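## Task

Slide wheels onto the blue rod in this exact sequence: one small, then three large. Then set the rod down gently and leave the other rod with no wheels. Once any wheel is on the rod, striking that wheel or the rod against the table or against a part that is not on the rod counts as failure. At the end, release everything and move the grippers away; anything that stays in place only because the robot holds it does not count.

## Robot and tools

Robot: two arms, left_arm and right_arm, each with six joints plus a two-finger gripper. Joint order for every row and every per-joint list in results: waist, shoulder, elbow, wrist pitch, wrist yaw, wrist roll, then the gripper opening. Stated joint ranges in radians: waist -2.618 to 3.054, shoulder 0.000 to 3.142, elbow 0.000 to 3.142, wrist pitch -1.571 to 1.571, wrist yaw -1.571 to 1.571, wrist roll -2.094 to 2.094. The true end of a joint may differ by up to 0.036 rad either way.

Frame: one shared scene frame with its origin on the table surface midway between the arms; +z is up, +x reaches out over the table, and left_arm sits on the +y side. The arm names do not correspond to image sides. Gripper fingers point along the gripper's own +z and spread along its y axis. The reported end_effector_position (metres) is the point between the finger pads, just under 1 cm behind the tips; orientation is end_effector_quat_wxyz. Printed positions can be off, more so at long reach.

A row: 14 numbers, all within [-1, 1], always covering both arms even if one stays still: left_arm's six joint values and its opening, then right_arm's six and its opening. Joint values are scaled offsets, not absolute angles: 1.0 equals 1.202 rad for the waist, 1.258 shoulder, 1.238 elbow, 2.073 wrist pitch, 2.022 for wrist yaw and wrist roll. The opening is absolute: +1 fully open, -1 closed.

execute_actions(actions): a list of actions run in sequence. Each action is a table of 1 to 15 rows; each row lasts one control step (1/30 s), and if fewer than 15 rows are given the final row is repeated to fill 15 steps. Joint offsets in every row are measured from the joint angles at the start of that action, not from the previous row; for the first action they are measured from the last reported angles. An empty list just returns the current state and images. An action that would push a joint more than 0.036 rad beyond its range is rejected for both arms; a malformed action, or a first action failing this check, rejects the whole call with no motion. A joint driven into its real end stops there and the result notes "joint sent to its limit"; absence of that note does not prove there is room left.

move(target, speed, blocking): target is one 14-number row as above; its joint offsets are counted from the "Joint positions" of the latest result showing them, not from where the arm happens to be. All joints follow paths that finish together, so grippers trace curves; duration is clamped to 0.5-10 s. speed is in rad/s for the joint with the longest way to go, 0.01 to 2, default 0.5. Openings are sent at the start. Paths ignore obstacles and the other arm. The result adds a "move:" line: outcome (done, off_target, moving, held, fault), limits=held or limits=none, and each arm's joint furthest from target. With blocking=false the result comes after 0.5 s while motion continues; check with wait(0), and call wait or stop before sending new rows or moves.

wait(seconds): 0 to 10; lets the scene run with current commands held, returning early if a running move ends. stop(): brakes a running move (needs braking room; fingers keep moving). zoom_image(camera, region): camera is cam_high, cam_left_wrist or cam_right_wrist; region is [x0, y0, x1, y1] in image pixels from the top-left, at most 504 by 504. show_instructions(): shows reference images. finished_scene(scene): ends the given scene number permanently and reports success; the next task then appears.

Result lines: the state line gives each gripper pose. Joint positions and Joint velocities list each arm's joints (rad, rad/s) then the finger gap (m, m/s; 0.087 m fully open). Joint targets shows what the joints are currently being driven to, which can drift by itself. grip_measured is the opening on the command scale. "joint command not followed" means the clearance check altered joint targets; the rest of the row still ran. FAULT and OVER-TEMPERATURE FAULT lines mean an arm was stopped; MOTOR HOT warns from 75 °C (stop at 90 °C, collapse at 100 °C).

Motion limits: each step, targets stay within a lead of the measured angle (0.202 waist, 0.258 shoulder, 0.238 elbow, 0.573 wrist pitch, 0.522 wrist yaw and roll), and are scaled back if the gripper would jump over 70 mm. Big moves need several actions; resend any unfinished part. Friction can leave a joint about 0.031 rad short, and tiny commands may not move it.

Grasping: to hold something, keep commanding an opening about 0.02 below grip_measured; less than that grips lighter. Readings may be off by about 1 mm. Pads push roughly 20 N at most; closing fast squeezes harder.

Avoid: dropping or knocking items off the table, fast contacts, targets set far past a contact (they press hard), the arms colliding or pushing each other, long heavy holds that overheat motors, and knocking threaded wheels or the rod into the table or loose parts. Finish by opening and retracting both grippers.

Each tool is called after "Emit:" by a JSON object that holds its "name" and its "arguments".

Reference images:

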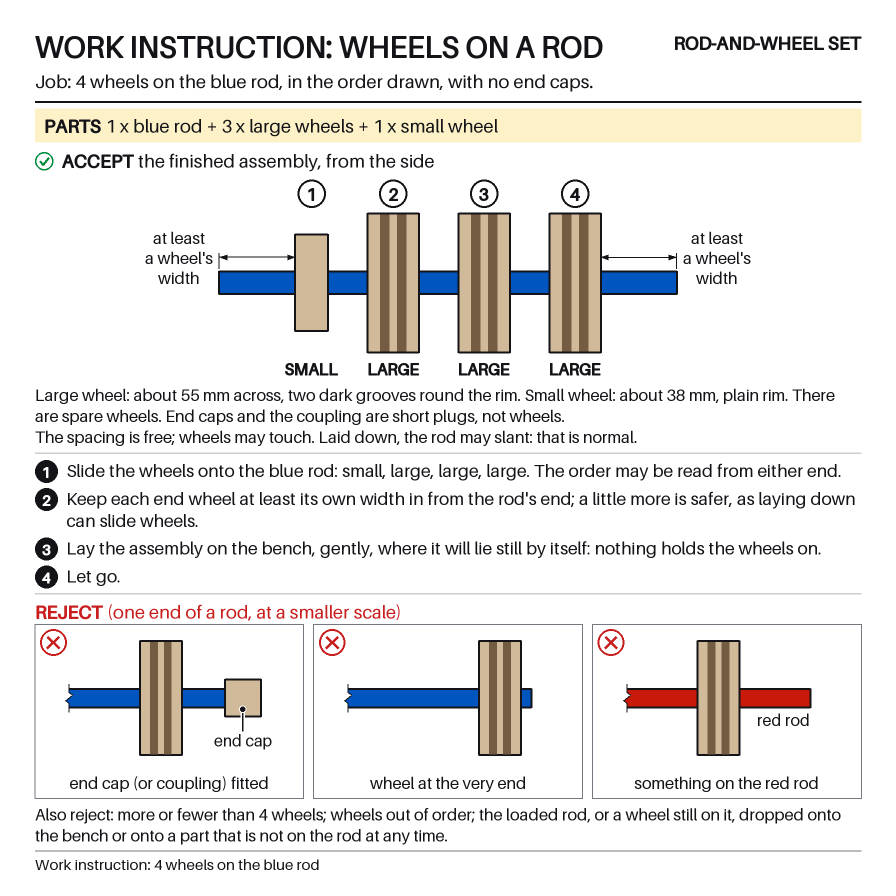

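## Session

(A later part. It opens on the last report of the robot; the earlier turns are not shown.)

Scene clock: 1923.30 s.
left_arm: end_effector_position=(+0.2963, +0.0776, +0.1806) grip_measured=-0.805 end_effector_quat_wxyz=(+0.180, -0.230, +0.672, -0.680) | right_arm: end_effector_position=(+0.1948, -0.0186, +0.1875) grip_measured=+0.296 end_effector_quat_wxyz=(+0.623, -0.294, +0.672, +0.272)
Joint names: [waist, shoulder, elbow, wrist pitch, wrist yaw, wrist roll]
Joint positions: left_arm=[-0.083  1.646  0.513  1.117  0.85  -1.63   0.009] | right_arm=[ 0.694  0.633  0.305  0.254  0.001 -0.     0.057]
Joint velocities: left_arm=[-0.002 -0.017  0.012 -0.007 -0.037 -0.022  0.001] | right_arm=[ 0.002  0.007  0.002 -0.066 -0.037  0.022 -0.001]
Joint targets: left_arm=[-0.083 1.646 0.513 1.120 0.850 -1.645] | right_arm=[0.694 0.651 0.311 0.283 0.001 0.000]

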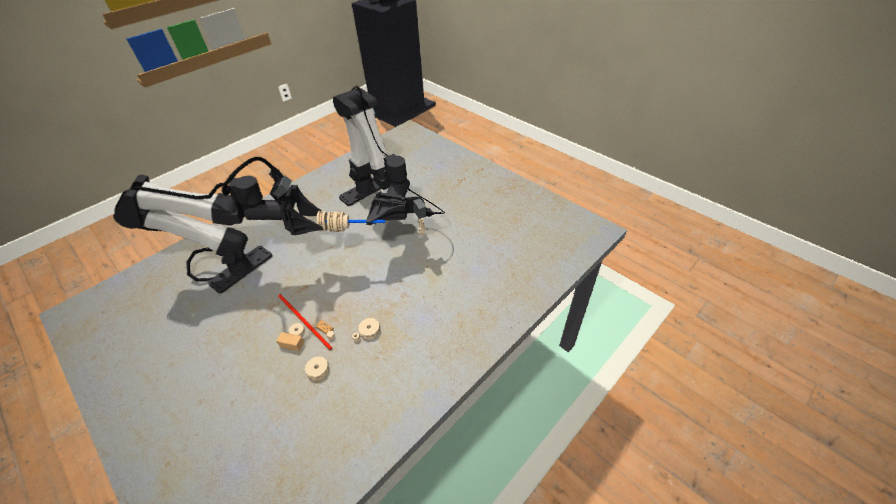

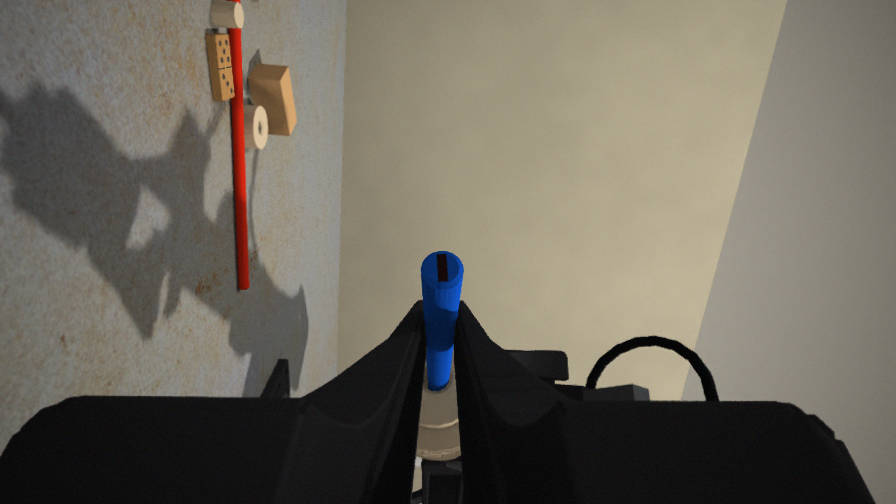

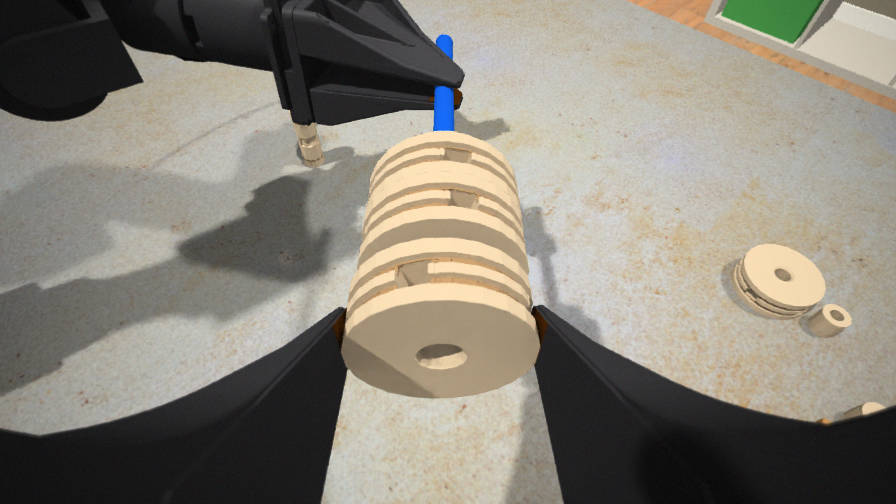

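Emit:
{"name": "execute_actions", "arguments": {"actions": [[[0,0,0,0,0,-0.006,-0.84,0,0.0135,0.0178,0.0221,0,0,0.25],[0,0,0,0,0,-0.006,-0.84,0,0.0135,0.0210,0.0298,0,0,0.25],[0,0,0,0,0,-0.006,-0.84,0,0.0288,0.0234,0.0375,0,0,0.25],[0,0,0,0,0,-0.006,-0.84,0,0.0441,0.0258,0.0452,0,0,0.25],[0,0,0,0,0,-0.006,-0.84,0,0.0594,0.0267,0.0528,0,0,0.25],[0,0,0,0,0,-0.006,-0.84,0,0.0746,0.0296,0.0605,0,0,0.25],[0,0,0,0,0,-0.006,-0.84,0,0.0900,0.0326,0.0681,0,0,0.25],[0,0,0,0,0,-0.006,-0.84,0,0.1052,0.0355,0.0758,0,0,0.25],[0,0,0,0,0,-0.006,-0.84,0,0.1205,0.0385,0.0835,0,0,0.25],[0,0,0,0,0,-0.006,-0.84,0,0.1358,0.0414,0.0911,0,0,0.25],[0,0,0,0,0,-0.006,-0.84,0,0.1511,0.0444,0.0988,0,0,0.25],[0,0,0,0,0,-0.006,-0.84,0,0.1664,0.0474,0.1065,0,0,0.25],[0,0,0,0,0,-0.006,-0.84,0,0.1816,0.0503,0.1141,0,0,0.25],[0,0,0,0,0,-0.006,-0.84,0,0.1970,0.0533,0.1141,0,0,0.25],[0,0,0,0,0,-0.006,-0.84,0,0.2122,0.0533,0.1141,0,0,0.25]]]}}

Emit:
{"name": "wait", "arguments": {"seconds": 0.3}}

Scene clock: 1979.53 s.
left_arm: end_effector_position=(+0.2963, +0.0776, +0.1807) grip_measured=-0.805 end_effector_quat_wxyz=(+0.180, -0.230, +0.672, -0.680) | right_arm: end_effector_position=(+0.2157, +0.0039, +0.1845) grip_measured=+0.296 end_effector_quat_wxyz=(+0.621, -0.294, +0.674, +0.271)
Joint names: [waist, shoulder, elbow, wrist pitch, wrist yaw, wrist roll]
Joint positions: left_arm=[-0.083  1.646  0.513  1.117  0.85  -1.632  0.009] | right_arm=[ 0.694  0.851  0.347  0.423  0.001 -0.     0.057]
Joint velocities: left_arm=[-0.012  0.017 -0.007  0.037 -0.095  0.051 -0.001] | right_arm=[ 0.002  0.549  0.125  0.315  0.037 -0.066 -0.   ]
Joint targets: left_arm=[-0.083 1.646 0.513 1.117 0.850 -1.642] | right_arm=[0.694 0.900 0.371 0.490 0.001 -0.000]

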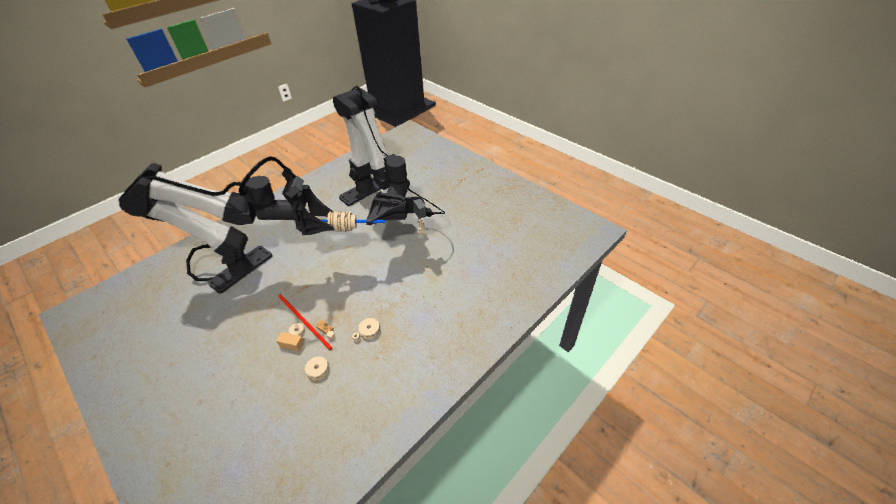

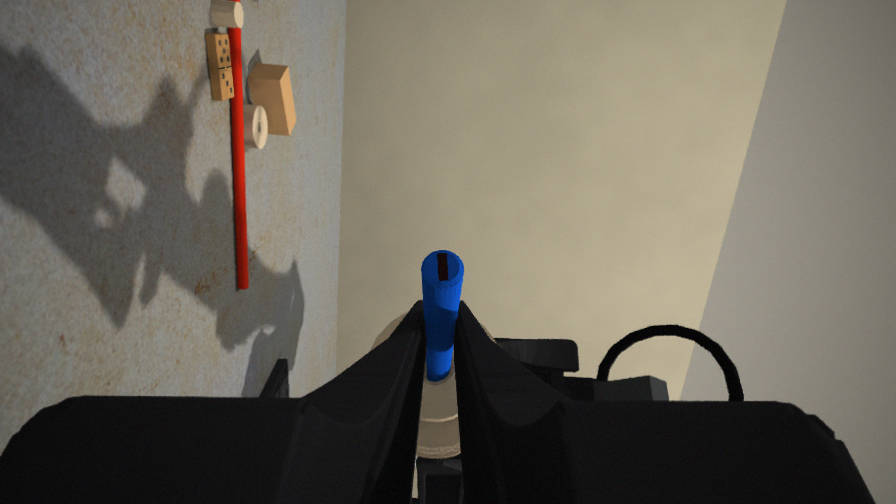

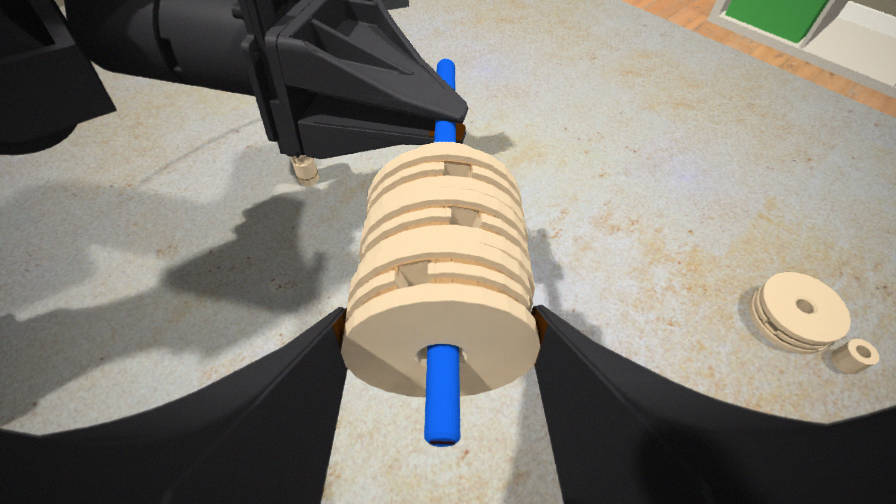

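Scene clock: 1979.83 s.
left_arm: end_effector_position=(+0.2963, +0.0776, +0.1801) grip_measured=-0.805 end_effector_quat_wxyz=(+0.179, -0.231, +0.673, -0.680) | right_arm: end_effector_position=(+0.2192, +0.0075, +0.1854) grip_measured=+0.296 end_effector_quat_wxyz=(+0.624, -0.293, +0.671, +0.272)
Joint names: [waist, shoulder, elbow, wrist pitch, wrist yaw, wrist roll]
Joint positions: left_arm=[-0.083  1.646  0.513  1.114  0.85  -1.631  0.009] | right_arm=[ 0.694  0.883  0.352  0.458  0.002 -0.     0.057]
Joint velocities: left_arm=[-0.017 -0.012 -0.022 -0.051  0.11  -0.037  0.   ] | right_arm=[-0.007 -0.007 -0.002  0.037 -0.007 -0.037 -0.   ]
Joint targets: left_arm=[-0.083 1.646 0.513 1.118 0.850 -1.642] | right_arm=[0.694 0.900 0.371 0.490 0.001 -0.000]
wait: 0.30 s; no rest

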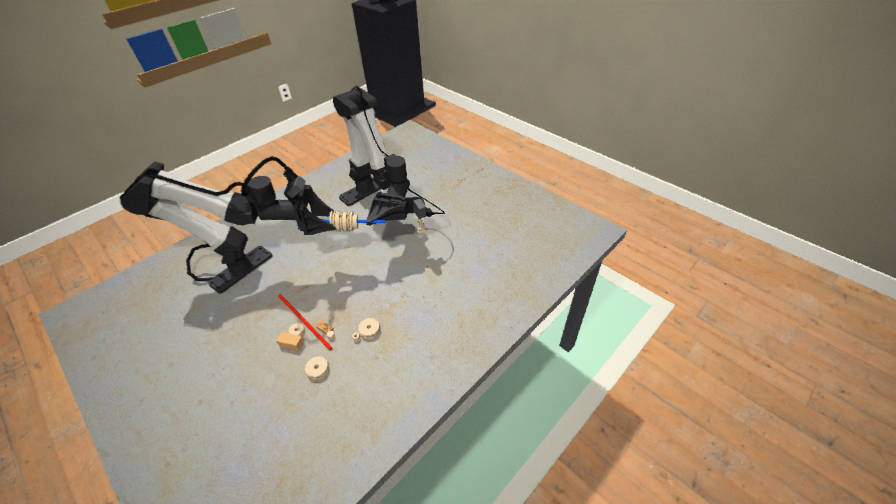

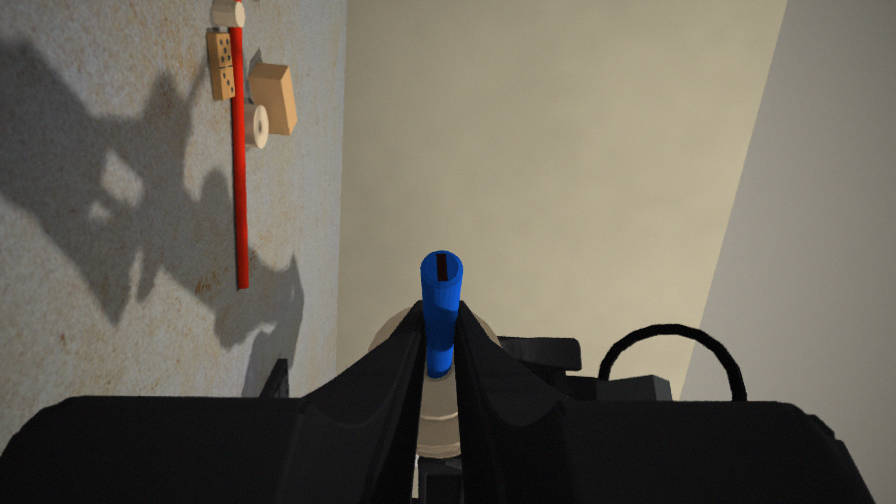

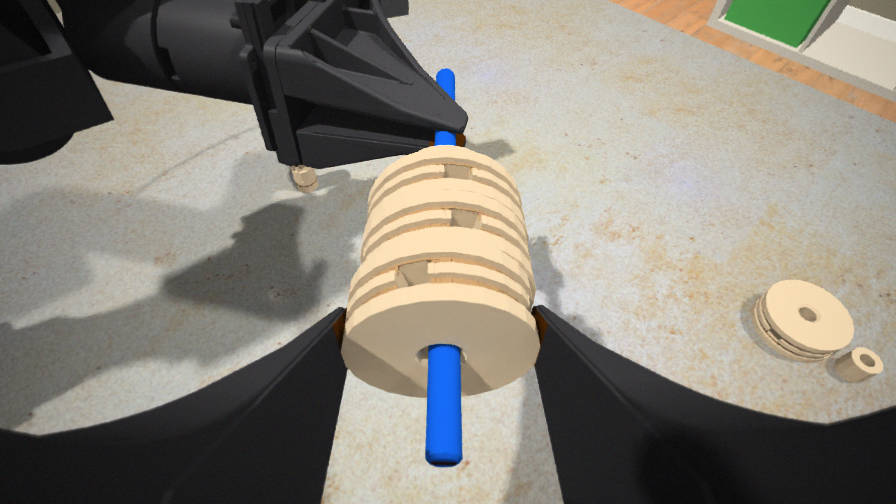

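Emit:
{"name": "execute_actions", "arguments": {"actions": [[[0,0,0,0,0,-0.006,-0.84,0,0,0,0,0,0,0.4],[0,0,0,0,0,-0.006,-0.84,0,0,0,0,0,0,0.55],[0,0,0,0,0,-0.006,-0.84,0,0,0,0,0,0,0.7],[0,0,0,0,0,-0.006,-0.84,0,-0.012,-0.005,-0.01,0,0,0.7],[0,0,0,0,0,-0.006,-0.84,0,-0.03,-0.008,-0.025,0,0,0.7],[0,0,0,0,0,-0.006,-0.84,0,-0.06,-0.011,-0.045,0,0,0.7],[0,0,0,0,0,-0.006,-0.84,0,-0.095,-0.014,-0.065,0,0,0.7],[0,0,0,0,0,-0.006,-0.84,0,-0.13,-0.017,-0.085,0,0,0.7],[0,0,0,0,0,-0.006,-0.84,0,-0.165,-0.02,-0.105,0,0,0.7],[0,0,0,0,0,-0.006,-0.84,0,-0.2,-0.023,-0.125,0,0,0.7],[0,0,0,0,0,-0.006,-0.84,0,-0.235,-0.026,-0.145,0,0,0.7],[0,0,0,0,0,-0.006,-0.84,0,-0.27,-0.029,-0.165,0,0,0.7],[0,0,0,0,0,-0.006,-0.84,0,-0.305,-0.032,-0.185,0,0,0.7],[0,0,0,0,0,-0.006,-0.84,0,-0.34,-0.034,-0.205,0,0,0.7],[0,0,0,0,0,-0.006,-0.84,0,-0.375,-0.036,-0.22,0,0,0.7]],[[0,0,0,0,0,-0.006,-0.84,0,-0.09,0,-0.06,0,0,0.7],[0,0,0,0,0,-0.006,-0.84,0,-0.11,0,-0.07,0,0,0.7],[0,0,0,0,0,-0.006,-0.84,0,-0.13,0,-0.08,0,0,0.7],[0,0,0,0,0,-0.006,-0.84,0,-0.145,0,-0.09,0,0,0.7],[0,0,0,0,0,-0.006,-0.84,-0.02,-0.16,0,-0.1,0,0,0.7],[0,0,0,0,0,-0.006,-0.84,-0.05,-0.17,0,-0.1,0,0,0.7],[0,0,0,0,0,-0.006,-0.84,-0.09,-0.18,0,-0.1,0,0,0.7],[0,0,0,0,0,-0.006,-0.84,-0.14,-0.18,0,-0.1,0,0,0.7],[0,0,0,0,0,-0.006,-0.84,-0.19,-0.18,0,-0.1,0,0,0.7],[0,0,0,0,0,-0.006,-0.84,-0.24,-0.18,0,-0.1,0,0,0.7],[0,0,0,0,0,-0.006,-0.84,-0.29,-0.18,0,-0.1,0,0,0.7],[0,0,0,0,0,-0.006,-0.84,-0.34,-0.18,0,-0.1,0,0,0.7],[0,0,0,0,0,-0.006,-0.84,-0.39,-0.18,0,-0.1,0,0,0.7],[0,0,0,0,0,-0.006,-0.84,-0.44,-0.18,0,-0.1,0,0,0.7],[0,0,0,0,0,-0.006,-0.84,-0.49,-0.18,0,-0.1,0,0,0.7]]]}}

Scene clock: 2100.83 s.
left_arm: end_effector_position=(+0.2963, +0.0776, +0.1801) grip_measured=-0.805 end_effector_quat_wxyz=(+0.179, -0.231, +0.673, -0.680) | right_arm: end_effector_position=(+0.2325, -0.1553, +0.2204) grip_measured=+0.700 end_effector_quat_wxyz=(+0.702, -0.119, +0.691, +0.121)
Joint names: [waist, shoulder, elbow, wrist pitch, wrist yaw, wrist roll]
Joint positions: left_arm=[-0.083  1.646  0.513  1.114  0.85  -1.631  0.009] | right_arm=[ 0.21   0.286  0.328 -0.026 -0.002 -0.     0.074]
Joint velocities: left_arm=[ 0.012  0.007  0.007  0.022 -0.066 -0.051  0.   ] | right_arm=[-1.731 -0.007 -0.002 -0.007  0.037 -0.037 -0.001]
Joint targets: left_arm=[-0.083 1.646 0.513 1.114 0.850 -1.643] | right_arm=[0.106 0.271 0.329 -0.044 0.001 -0.000]

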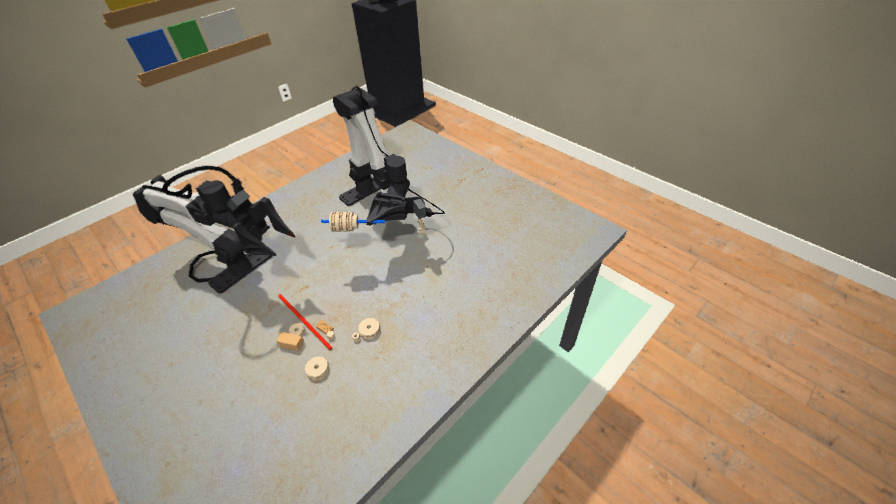

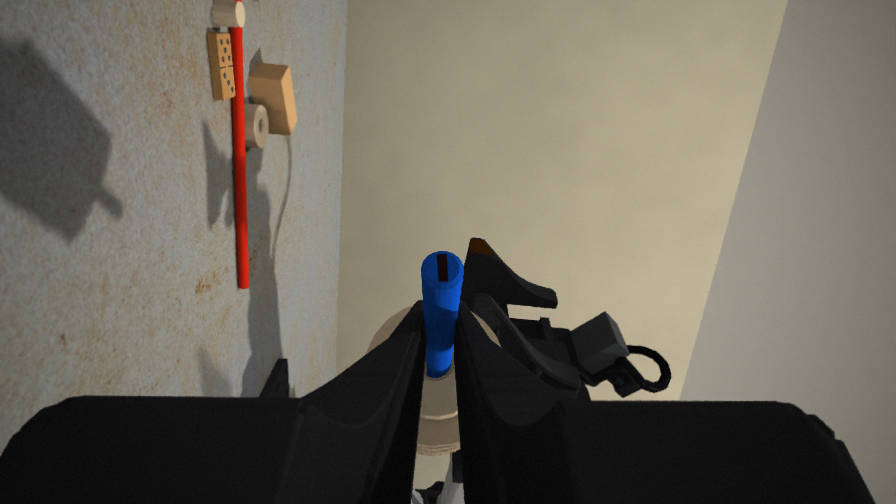

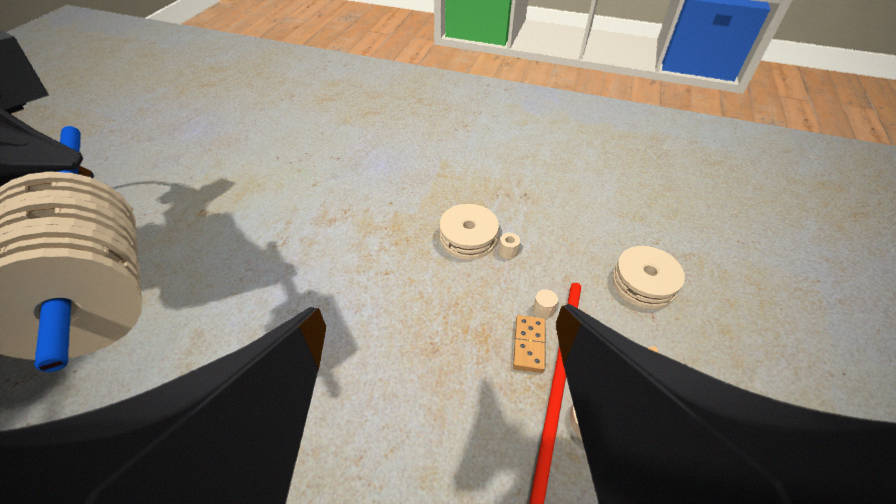

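Emit:
{"name": "move", "arguments": {"target": [-0.172,-0.116,0.184,-0.743,-0.130,0.355,-0.84,-0.15,0,0,0,0,0,0.7], "speed": 0.8}}

Scene clock: 2118.53 s.
left_arm: end_effector_position=(+0.1779, +0.0783, +0.0467) grip_measured=-0.805 end_effector_quat_wxyz=(-0.022, -0.223, +0.917, -0.330) | right_arm: end_effector_position=(+0.2435, -0.1994, +0.2181) grip_measured=+0.700 end_effector_quat_wxyz=(+0.707, -0.058, +0.702, +0.058)
Joint names: [waist, shoulder, elbow, wrist pitch, wrist yaw, wrist roll]
Joint positions: left_arm=[-0.281  1.514  0.723 -0.413  0.579 -0.919  0.009] | right_arm=[ 0.037  0.286  0.328 -0.036  0.004 -0.     0.074]
Joint velocities: left_arm=[ 0.007 -0.012 -0.002 -0.051 -0.081  0.022 -0.   ] | right_arm=[-0.007 -0.022 -0.012 -0.037 -0.022  0.007  0.001]
Joint targets: left_arm=[-0.290 1.499 0.741 -0.426 0.586 -0.914] | right_arm=[0.029 0.286 0.328 -0.026 -0.001 -0.000]
move: done; limits=none; left_arm: farthest joint: the elbow, 0.018 radians from its target (0.227 radians at the start); right_arm: farthest joint: the wrist pitch, 0.010 radians from its target (0.010 radians at the start)

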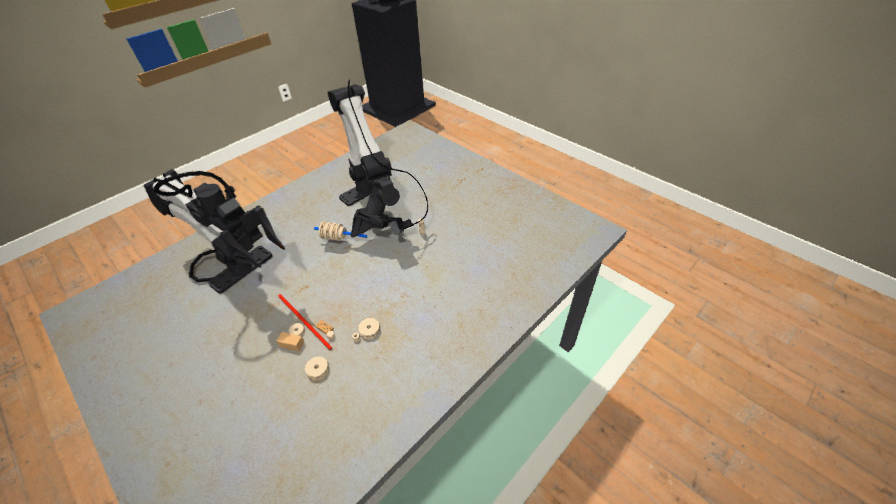

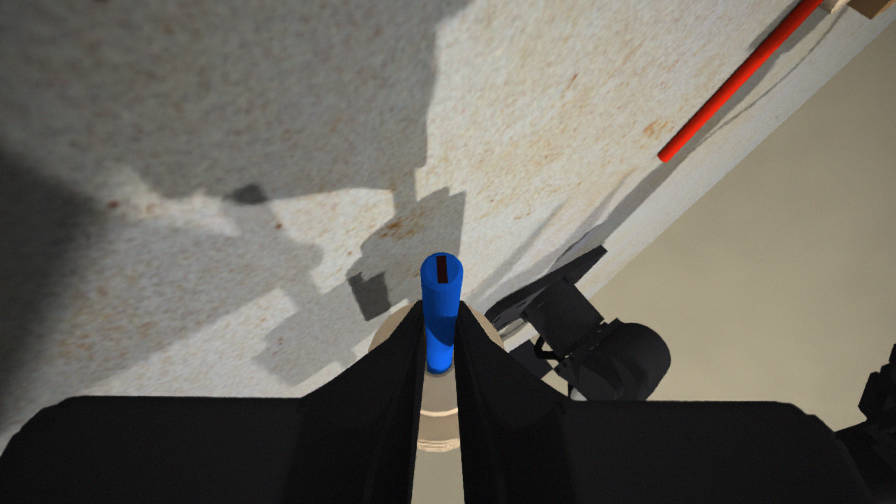

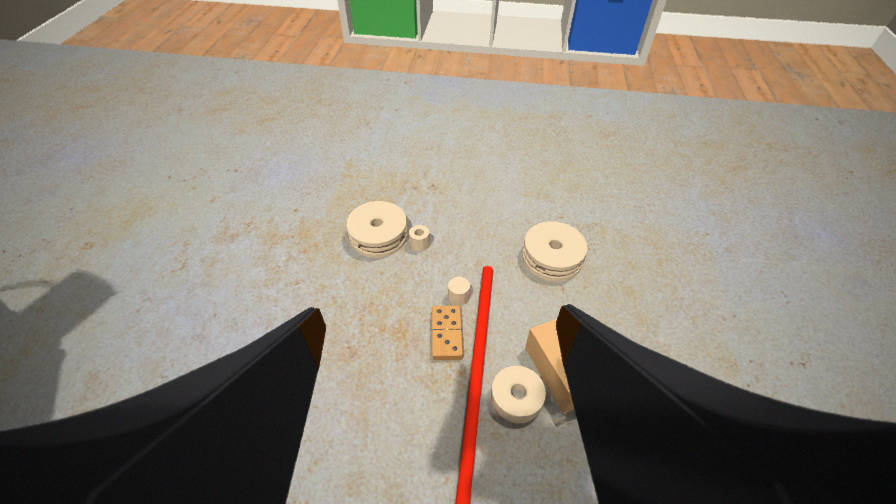

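Emit:
{"name": "zoom_image", "arguments": {"camera": "cam_high", "region": [300, 200, 440, 270]}}

Region (300, 200, 440, 270) of cam_high's 896x504 image, scaled by 3.600, with more detail than that image has.

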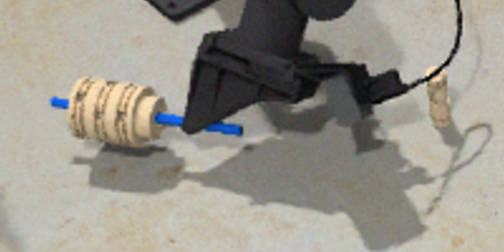

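Emit:
{"name": "move", "arguments": {"target": [0,0.036,0.010,0,0,0,-0.84,0,0,0,0,0,0,0.7], "speed": 0.06}}

Emit:
{"name": "zoom_image", "arguments": {"camera": "cam_high", "region": [300, 200, 440, 270]}}

Scene clock: 2143.53 s.
left_arm: end_effector_position=(+0.1762, +0.0800, +0.0374) grip_measured=-0.805 end_effector_quat_wxyz=(-0.034, -0.229, +0.919, -0.318) | right_arm: end_effector_position=(+0.2435, -0.1994, +0.2181) grip_measured=+0.700 end_effector_quat_wxyz=(+0.707, -0.058, +0.702, +0.058)
Joint names: [waist, shoulder, elbow, wrist pitch, wrist yaw, wrist roll]
Joint positions: left_arm=[-0.281  1.548  0.723 -0.413  0.572 -0.918  0.009] | right_arm=[ 0.037  0.286  0.328 -0.036  0.004 -0.     0.074]
Joint velocities: left_arm=[-0.017 -0.002  0.002 -0.007  0.037 -0.037  0.002] | right_arm=[-0.012 -0.002 -0.012  0.051  0.037 -0.037 -0.   ]
Joint targets: left_arm=[-0.281 1.559 0.735 -0.413 0.579 -0.919] | right_arm=[0.037 0.286 0.328 -0.036 0.004 -0.000]
move: done; limits=none; left_arm: farthest joint: the elbow, 0.013 radians from its target (0.013 radians at the start); right_arm: farthest joint: the waist, 0.000 radians from its target (0.000 radians at the start)

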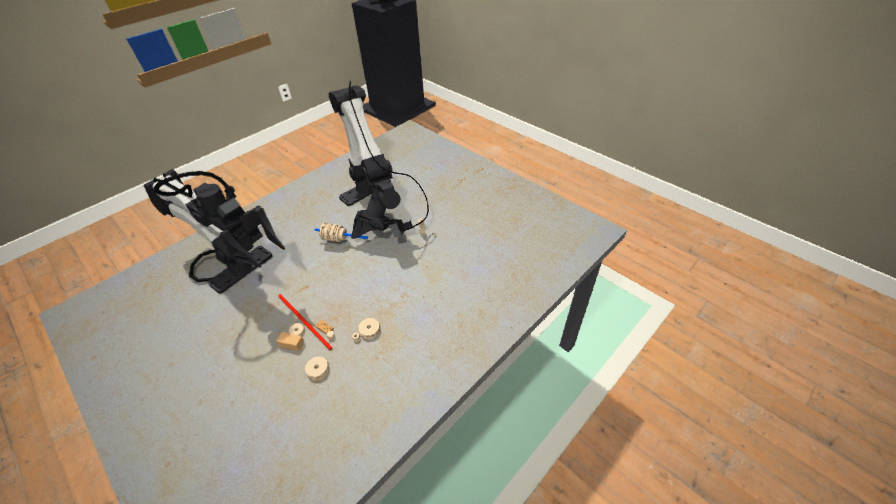

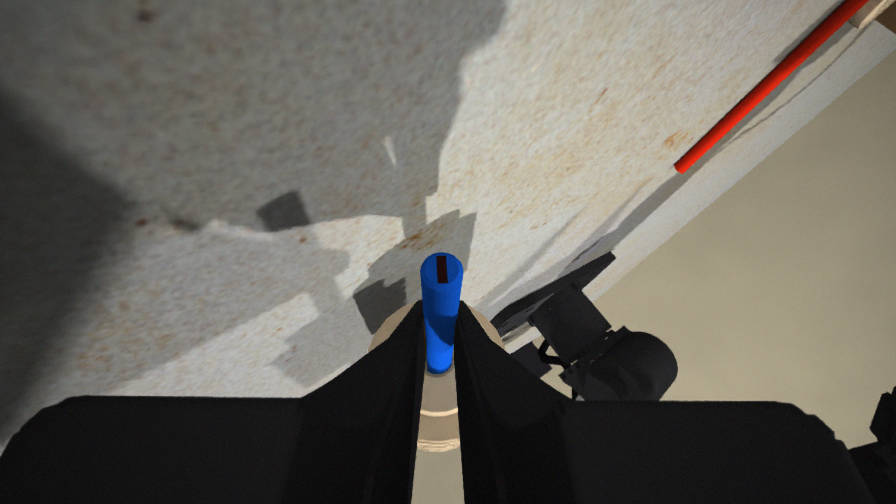

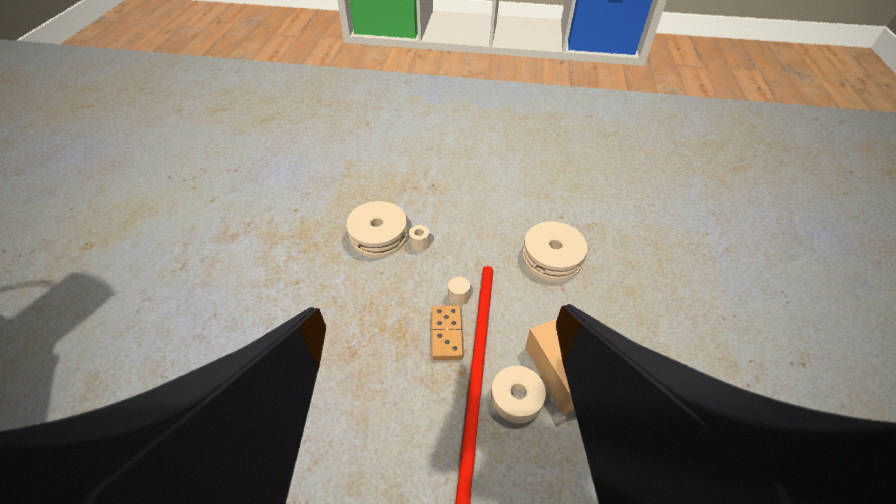

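Region (300, 200, 440, 270) of cam_high's 896x504 image, scaled by 3.600, with more detail than that image has.

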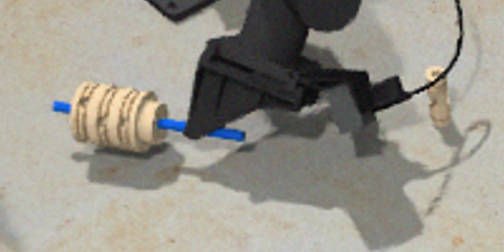

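Emit:
{"name": "move", "arguments": {"target": [0,0.022,0.008,0.012,0.003,0,-0.84,0,0,0,0,0,0,0.7], "speed": 0.05}}

Emit:
{"name": "zoom_image", "arguments": {"camera": "cam_high", "region": [300, 200, 440, 270]}}

Scene clock: 2153.23 s.
left_arm: end_effector_position=(+0.1777, +0.0801, +0.0333) grip_measured=-0.805 end_effector_quat_wxyz=(-0.034, -0.230, +0.920, -0.316) | right_arm: end_effector_position=(+0.2435, -0.1994, +0.2181) grip_measured=+0.700 end_effector_quat_wxyz=(+0.707, -0.058, +0.702, +0.058)
Joint names: [waist, shoulder, elbow, wrist pitch, wrist yaw, wrist roll]
Joint positions: left_arm=[-0.281  1.564  0.723 -0.401  0.567 -0.918  0.009] | right_arm=[ 0.037  0.286  0.328 -0.036  0.004 -0.     0.074]
Joint velocities: left_arm=[-0.012  0.007 -0.007  0.066  0.022 -0.007  0.001] | right_arm=[ 0.002 -0.017  0.002  0.095  0.007  0.037 -0.002]
Joint targets: left_arm=[-0.281 1.575 0.732 -0.388 0.578 -0.918] | right_arm=[0.037 0.286 0.328 -0.036 0.004 -0.000]
move: done; limits=none; left_arm: farthest joint: the shoulder, 0.012 radians from its target (0.028 radians at the start); right_arm: farthest joint: the waist, 0.000 radians from its target (0.000 radians at the start)

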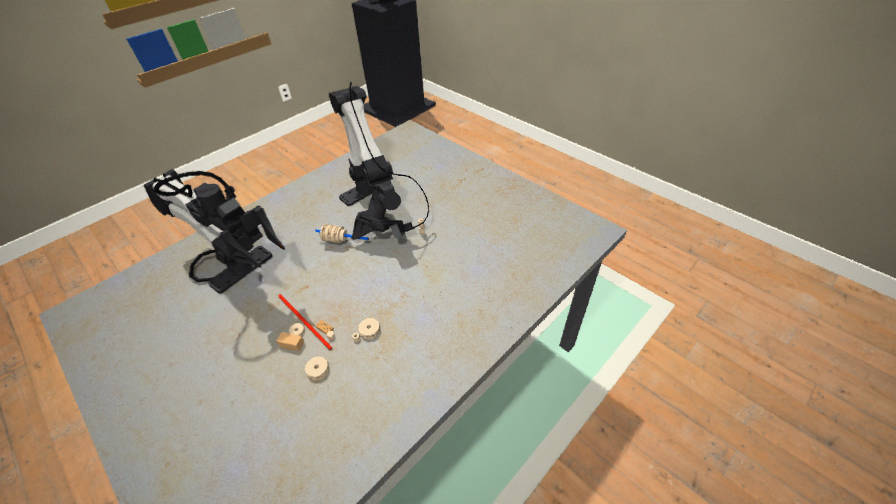

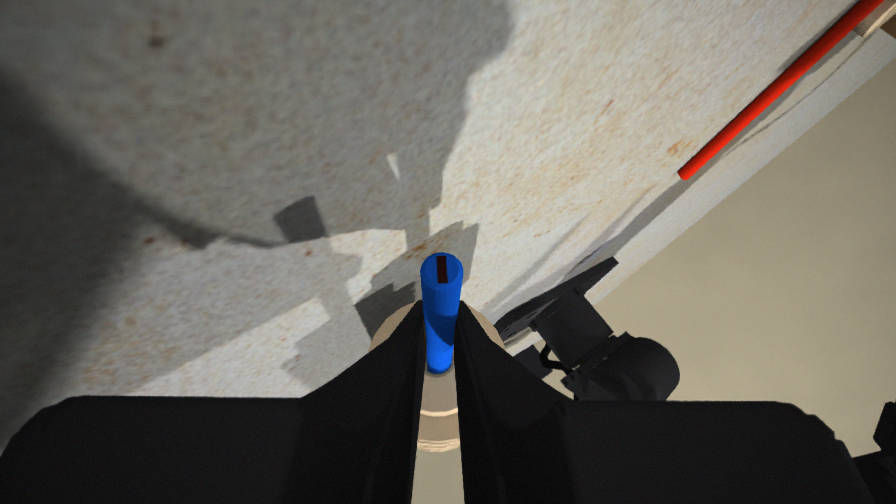

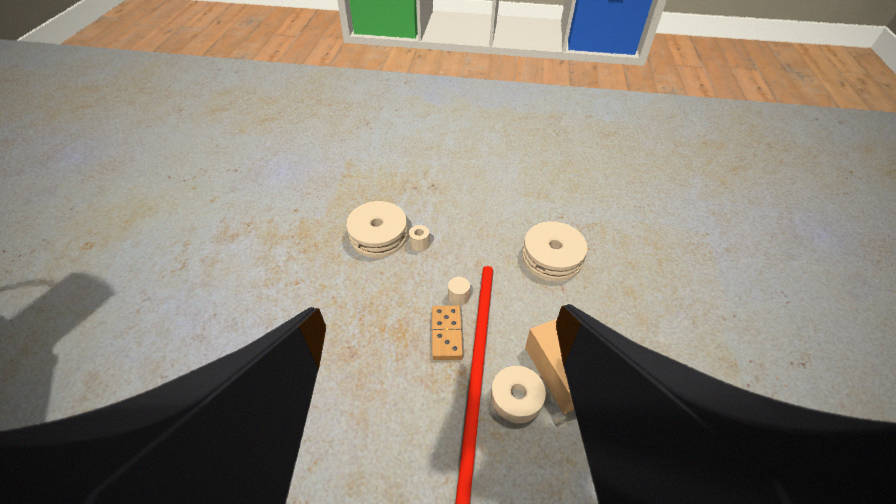

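Region (300, 200, 440, 270) of cam_high's 896x504 image, scaled by 3.600, with more detail than that image has.

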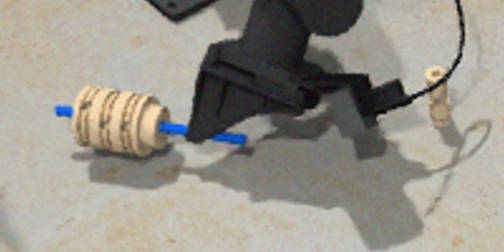

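Emit:
{"name": "move", "arguments": {"target": [0,0.022,0.008,0.012,0.006,0,-0.84,0,0,0,0,0,0,0.7], "speed": 0.05}}

Emit:
{"name": "zoom_image", "arguments": {"camera": "cam_high", "region": [300, 200, 440, 270]}}

Scene clock: 2158.67 s.
left_arm: end_effector_position=(+0.1792, +0.0801, +0.0293) grip_measured=-0.805 end_effector_quat_wxyz=(-0.034, -0.231, +0.920, -0.313) | right_arm: end_effector_position=(+0.2435, -0.1994, +0.2181) grip_measured=+0.700 end_effector_quat_wxyz=(+0.707, -0.058, +0.702, +0.058)
Joint names: [waist, shoulder, elbow, wrist pitch, wrist yaw, wrist roll]
Joint positions: left_arm=[-0.281  1.58   0.723 -0.388  0.563 -0.918  0.009] | right_arm=[ 0.037  0.286  0.328 -0.036  0.004 -0.     0.074]
Joint velocities: left_arm=[-0.017 -0.007 -0.002 -0.007 -0.022 -0.037 -0.   ] | right_arm=[-0.012  0.007 -0.007  0.037  0.037 -0.066  0.   ]
Joint targets: left_arm=[-0.281 1.592 0.732 -0.376 0.579 -0.918] | right_arm=[0.037 0.286 0.328 -0.036 0.004 -0.000]
move: done; limits=none; left_arm: farthest joint: the wrist yaw, 0.016 radians from its target (0.012 radians at the start); right_arm: farthest joint: the waist, 0.000 radians from its target (0.000 radians at the start)

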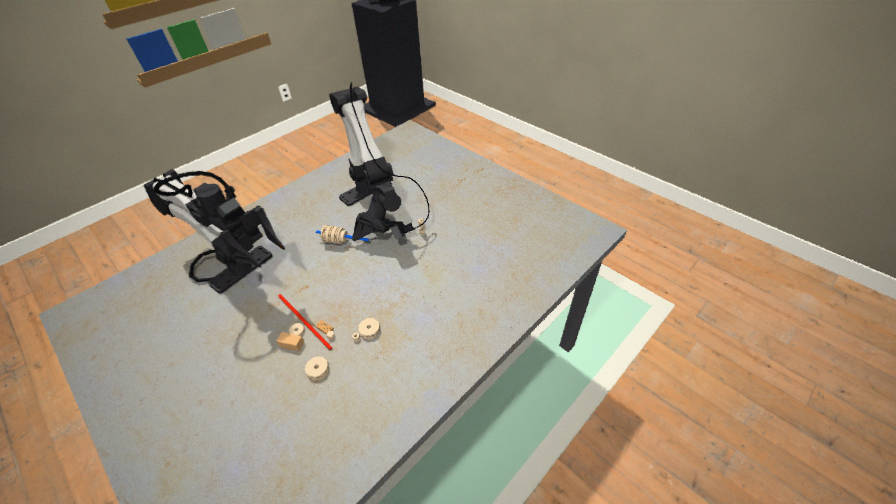

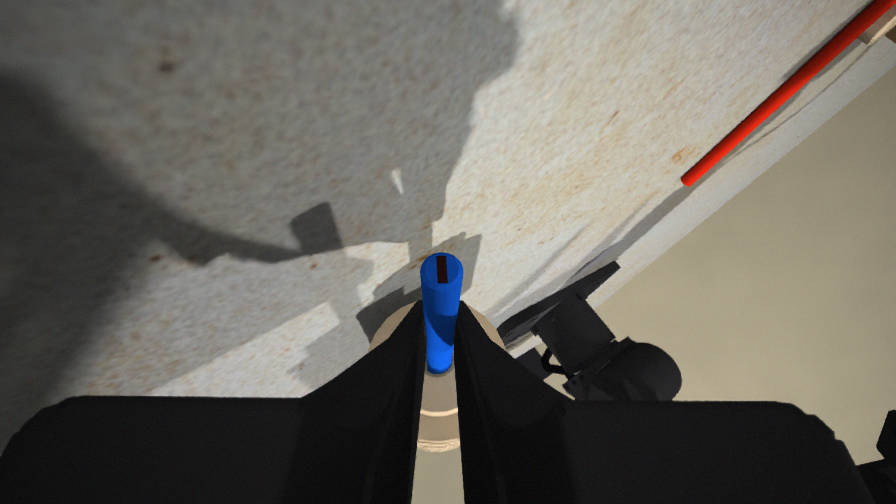

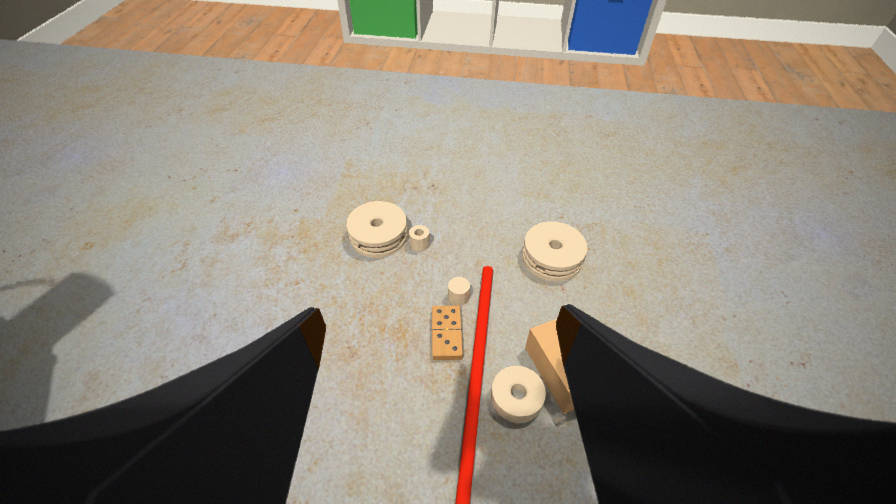

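Region (300, 200, 440, 270) of cam_high's 896x504 image, scaled by 3.600, with more detail than that image has.

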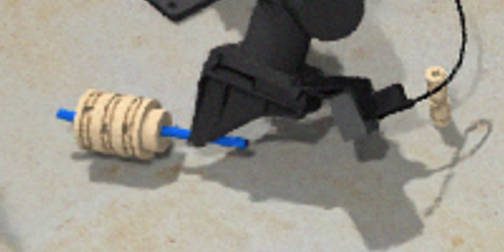

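Emit:
{"name": "move", "arguments": {"target": [0,0.022,0.008,0.012,0.008,0,-0.84,0,0,0,0,0,0,0.7], "speed": 0.05}}

Emit:
{"name": "zoom_image", "arguments": {"camera": "cam_high", "region": [300, 200, 440, 270]}}

Scene clock: 2166.27 s.
left_arm: end_effector_position=(+0.1805, +0.0801, +0.0255) grip_measured=-0.805 end_effector_quat_wxyz=(-0.035, -0.232, +0.921, -0.311) | right_arm: end_effector_position=(+0.2435, -0.1994, +0.2181) grip_measured=+0.700 end_effector_quat_wxyz=(+0.707, -0.058, +0.702, +0.058)
Joint names: [waist, shoulder, elbow, wrist pitch, wrist yaw, wrist roll]
Joint positions: left_arm=[-0.281  1.596  0.723 -0.375  0.56  -0.918  0.009] | right_arm=[ 0.037  0.286  0.328 -0.036  0.004 -0.     0.074]
Joint velocities: left_arm=[-0.012 -0.002 -0.012  0.007 -0.051 -0.022  0.001] | right_arm=[-0.007 -0.007 -0.002  0.051  0.022  0.037  0.   ]
Joint targets: left_arm=[-0.281 1.608 0.732 -0.363 0.579 -0.918] | right_arm=[0.037 0.286 0.328 -0.036 0.004 -0.000]
move: done; limits=none; left_arm: farthest joint: the wrist yaw, 0.019 radians from its target (0.016 radians at the start); right_arm: farthest joint: the waist, 0.000 radians from its target (0.000 radians at the start)

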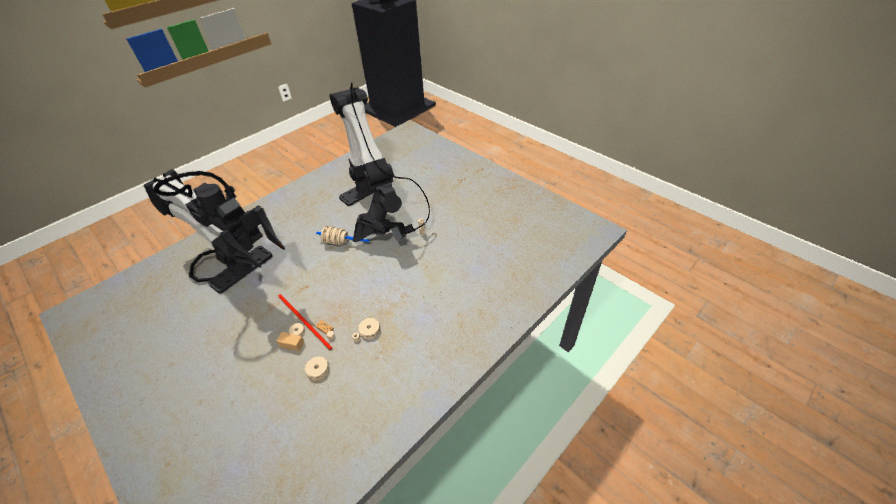

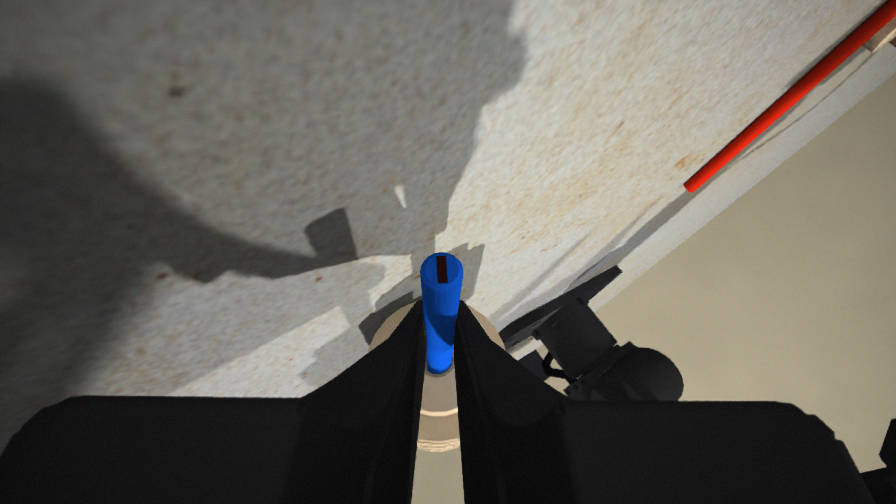

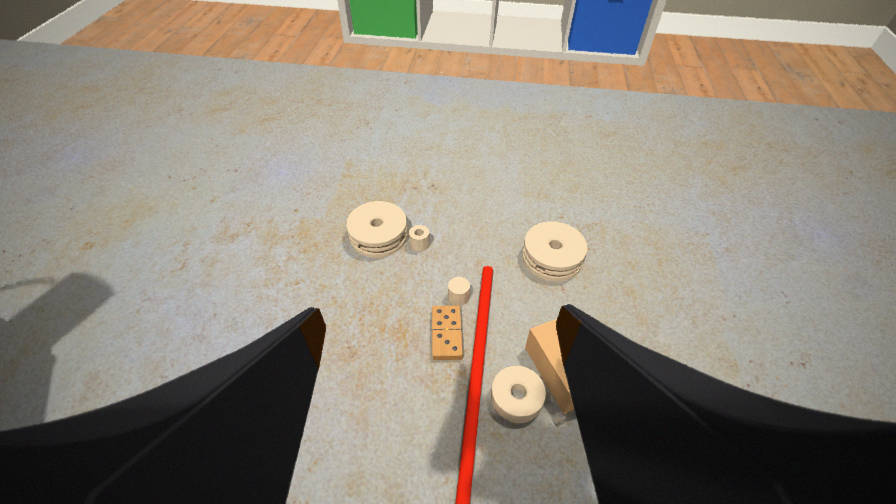

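Region (300, 200, 440, 270) of cam_high's 896x504 image, scaled by 3.600, with more detail than that image has.

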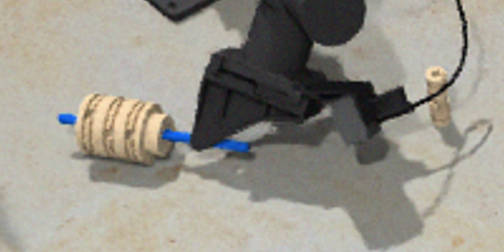

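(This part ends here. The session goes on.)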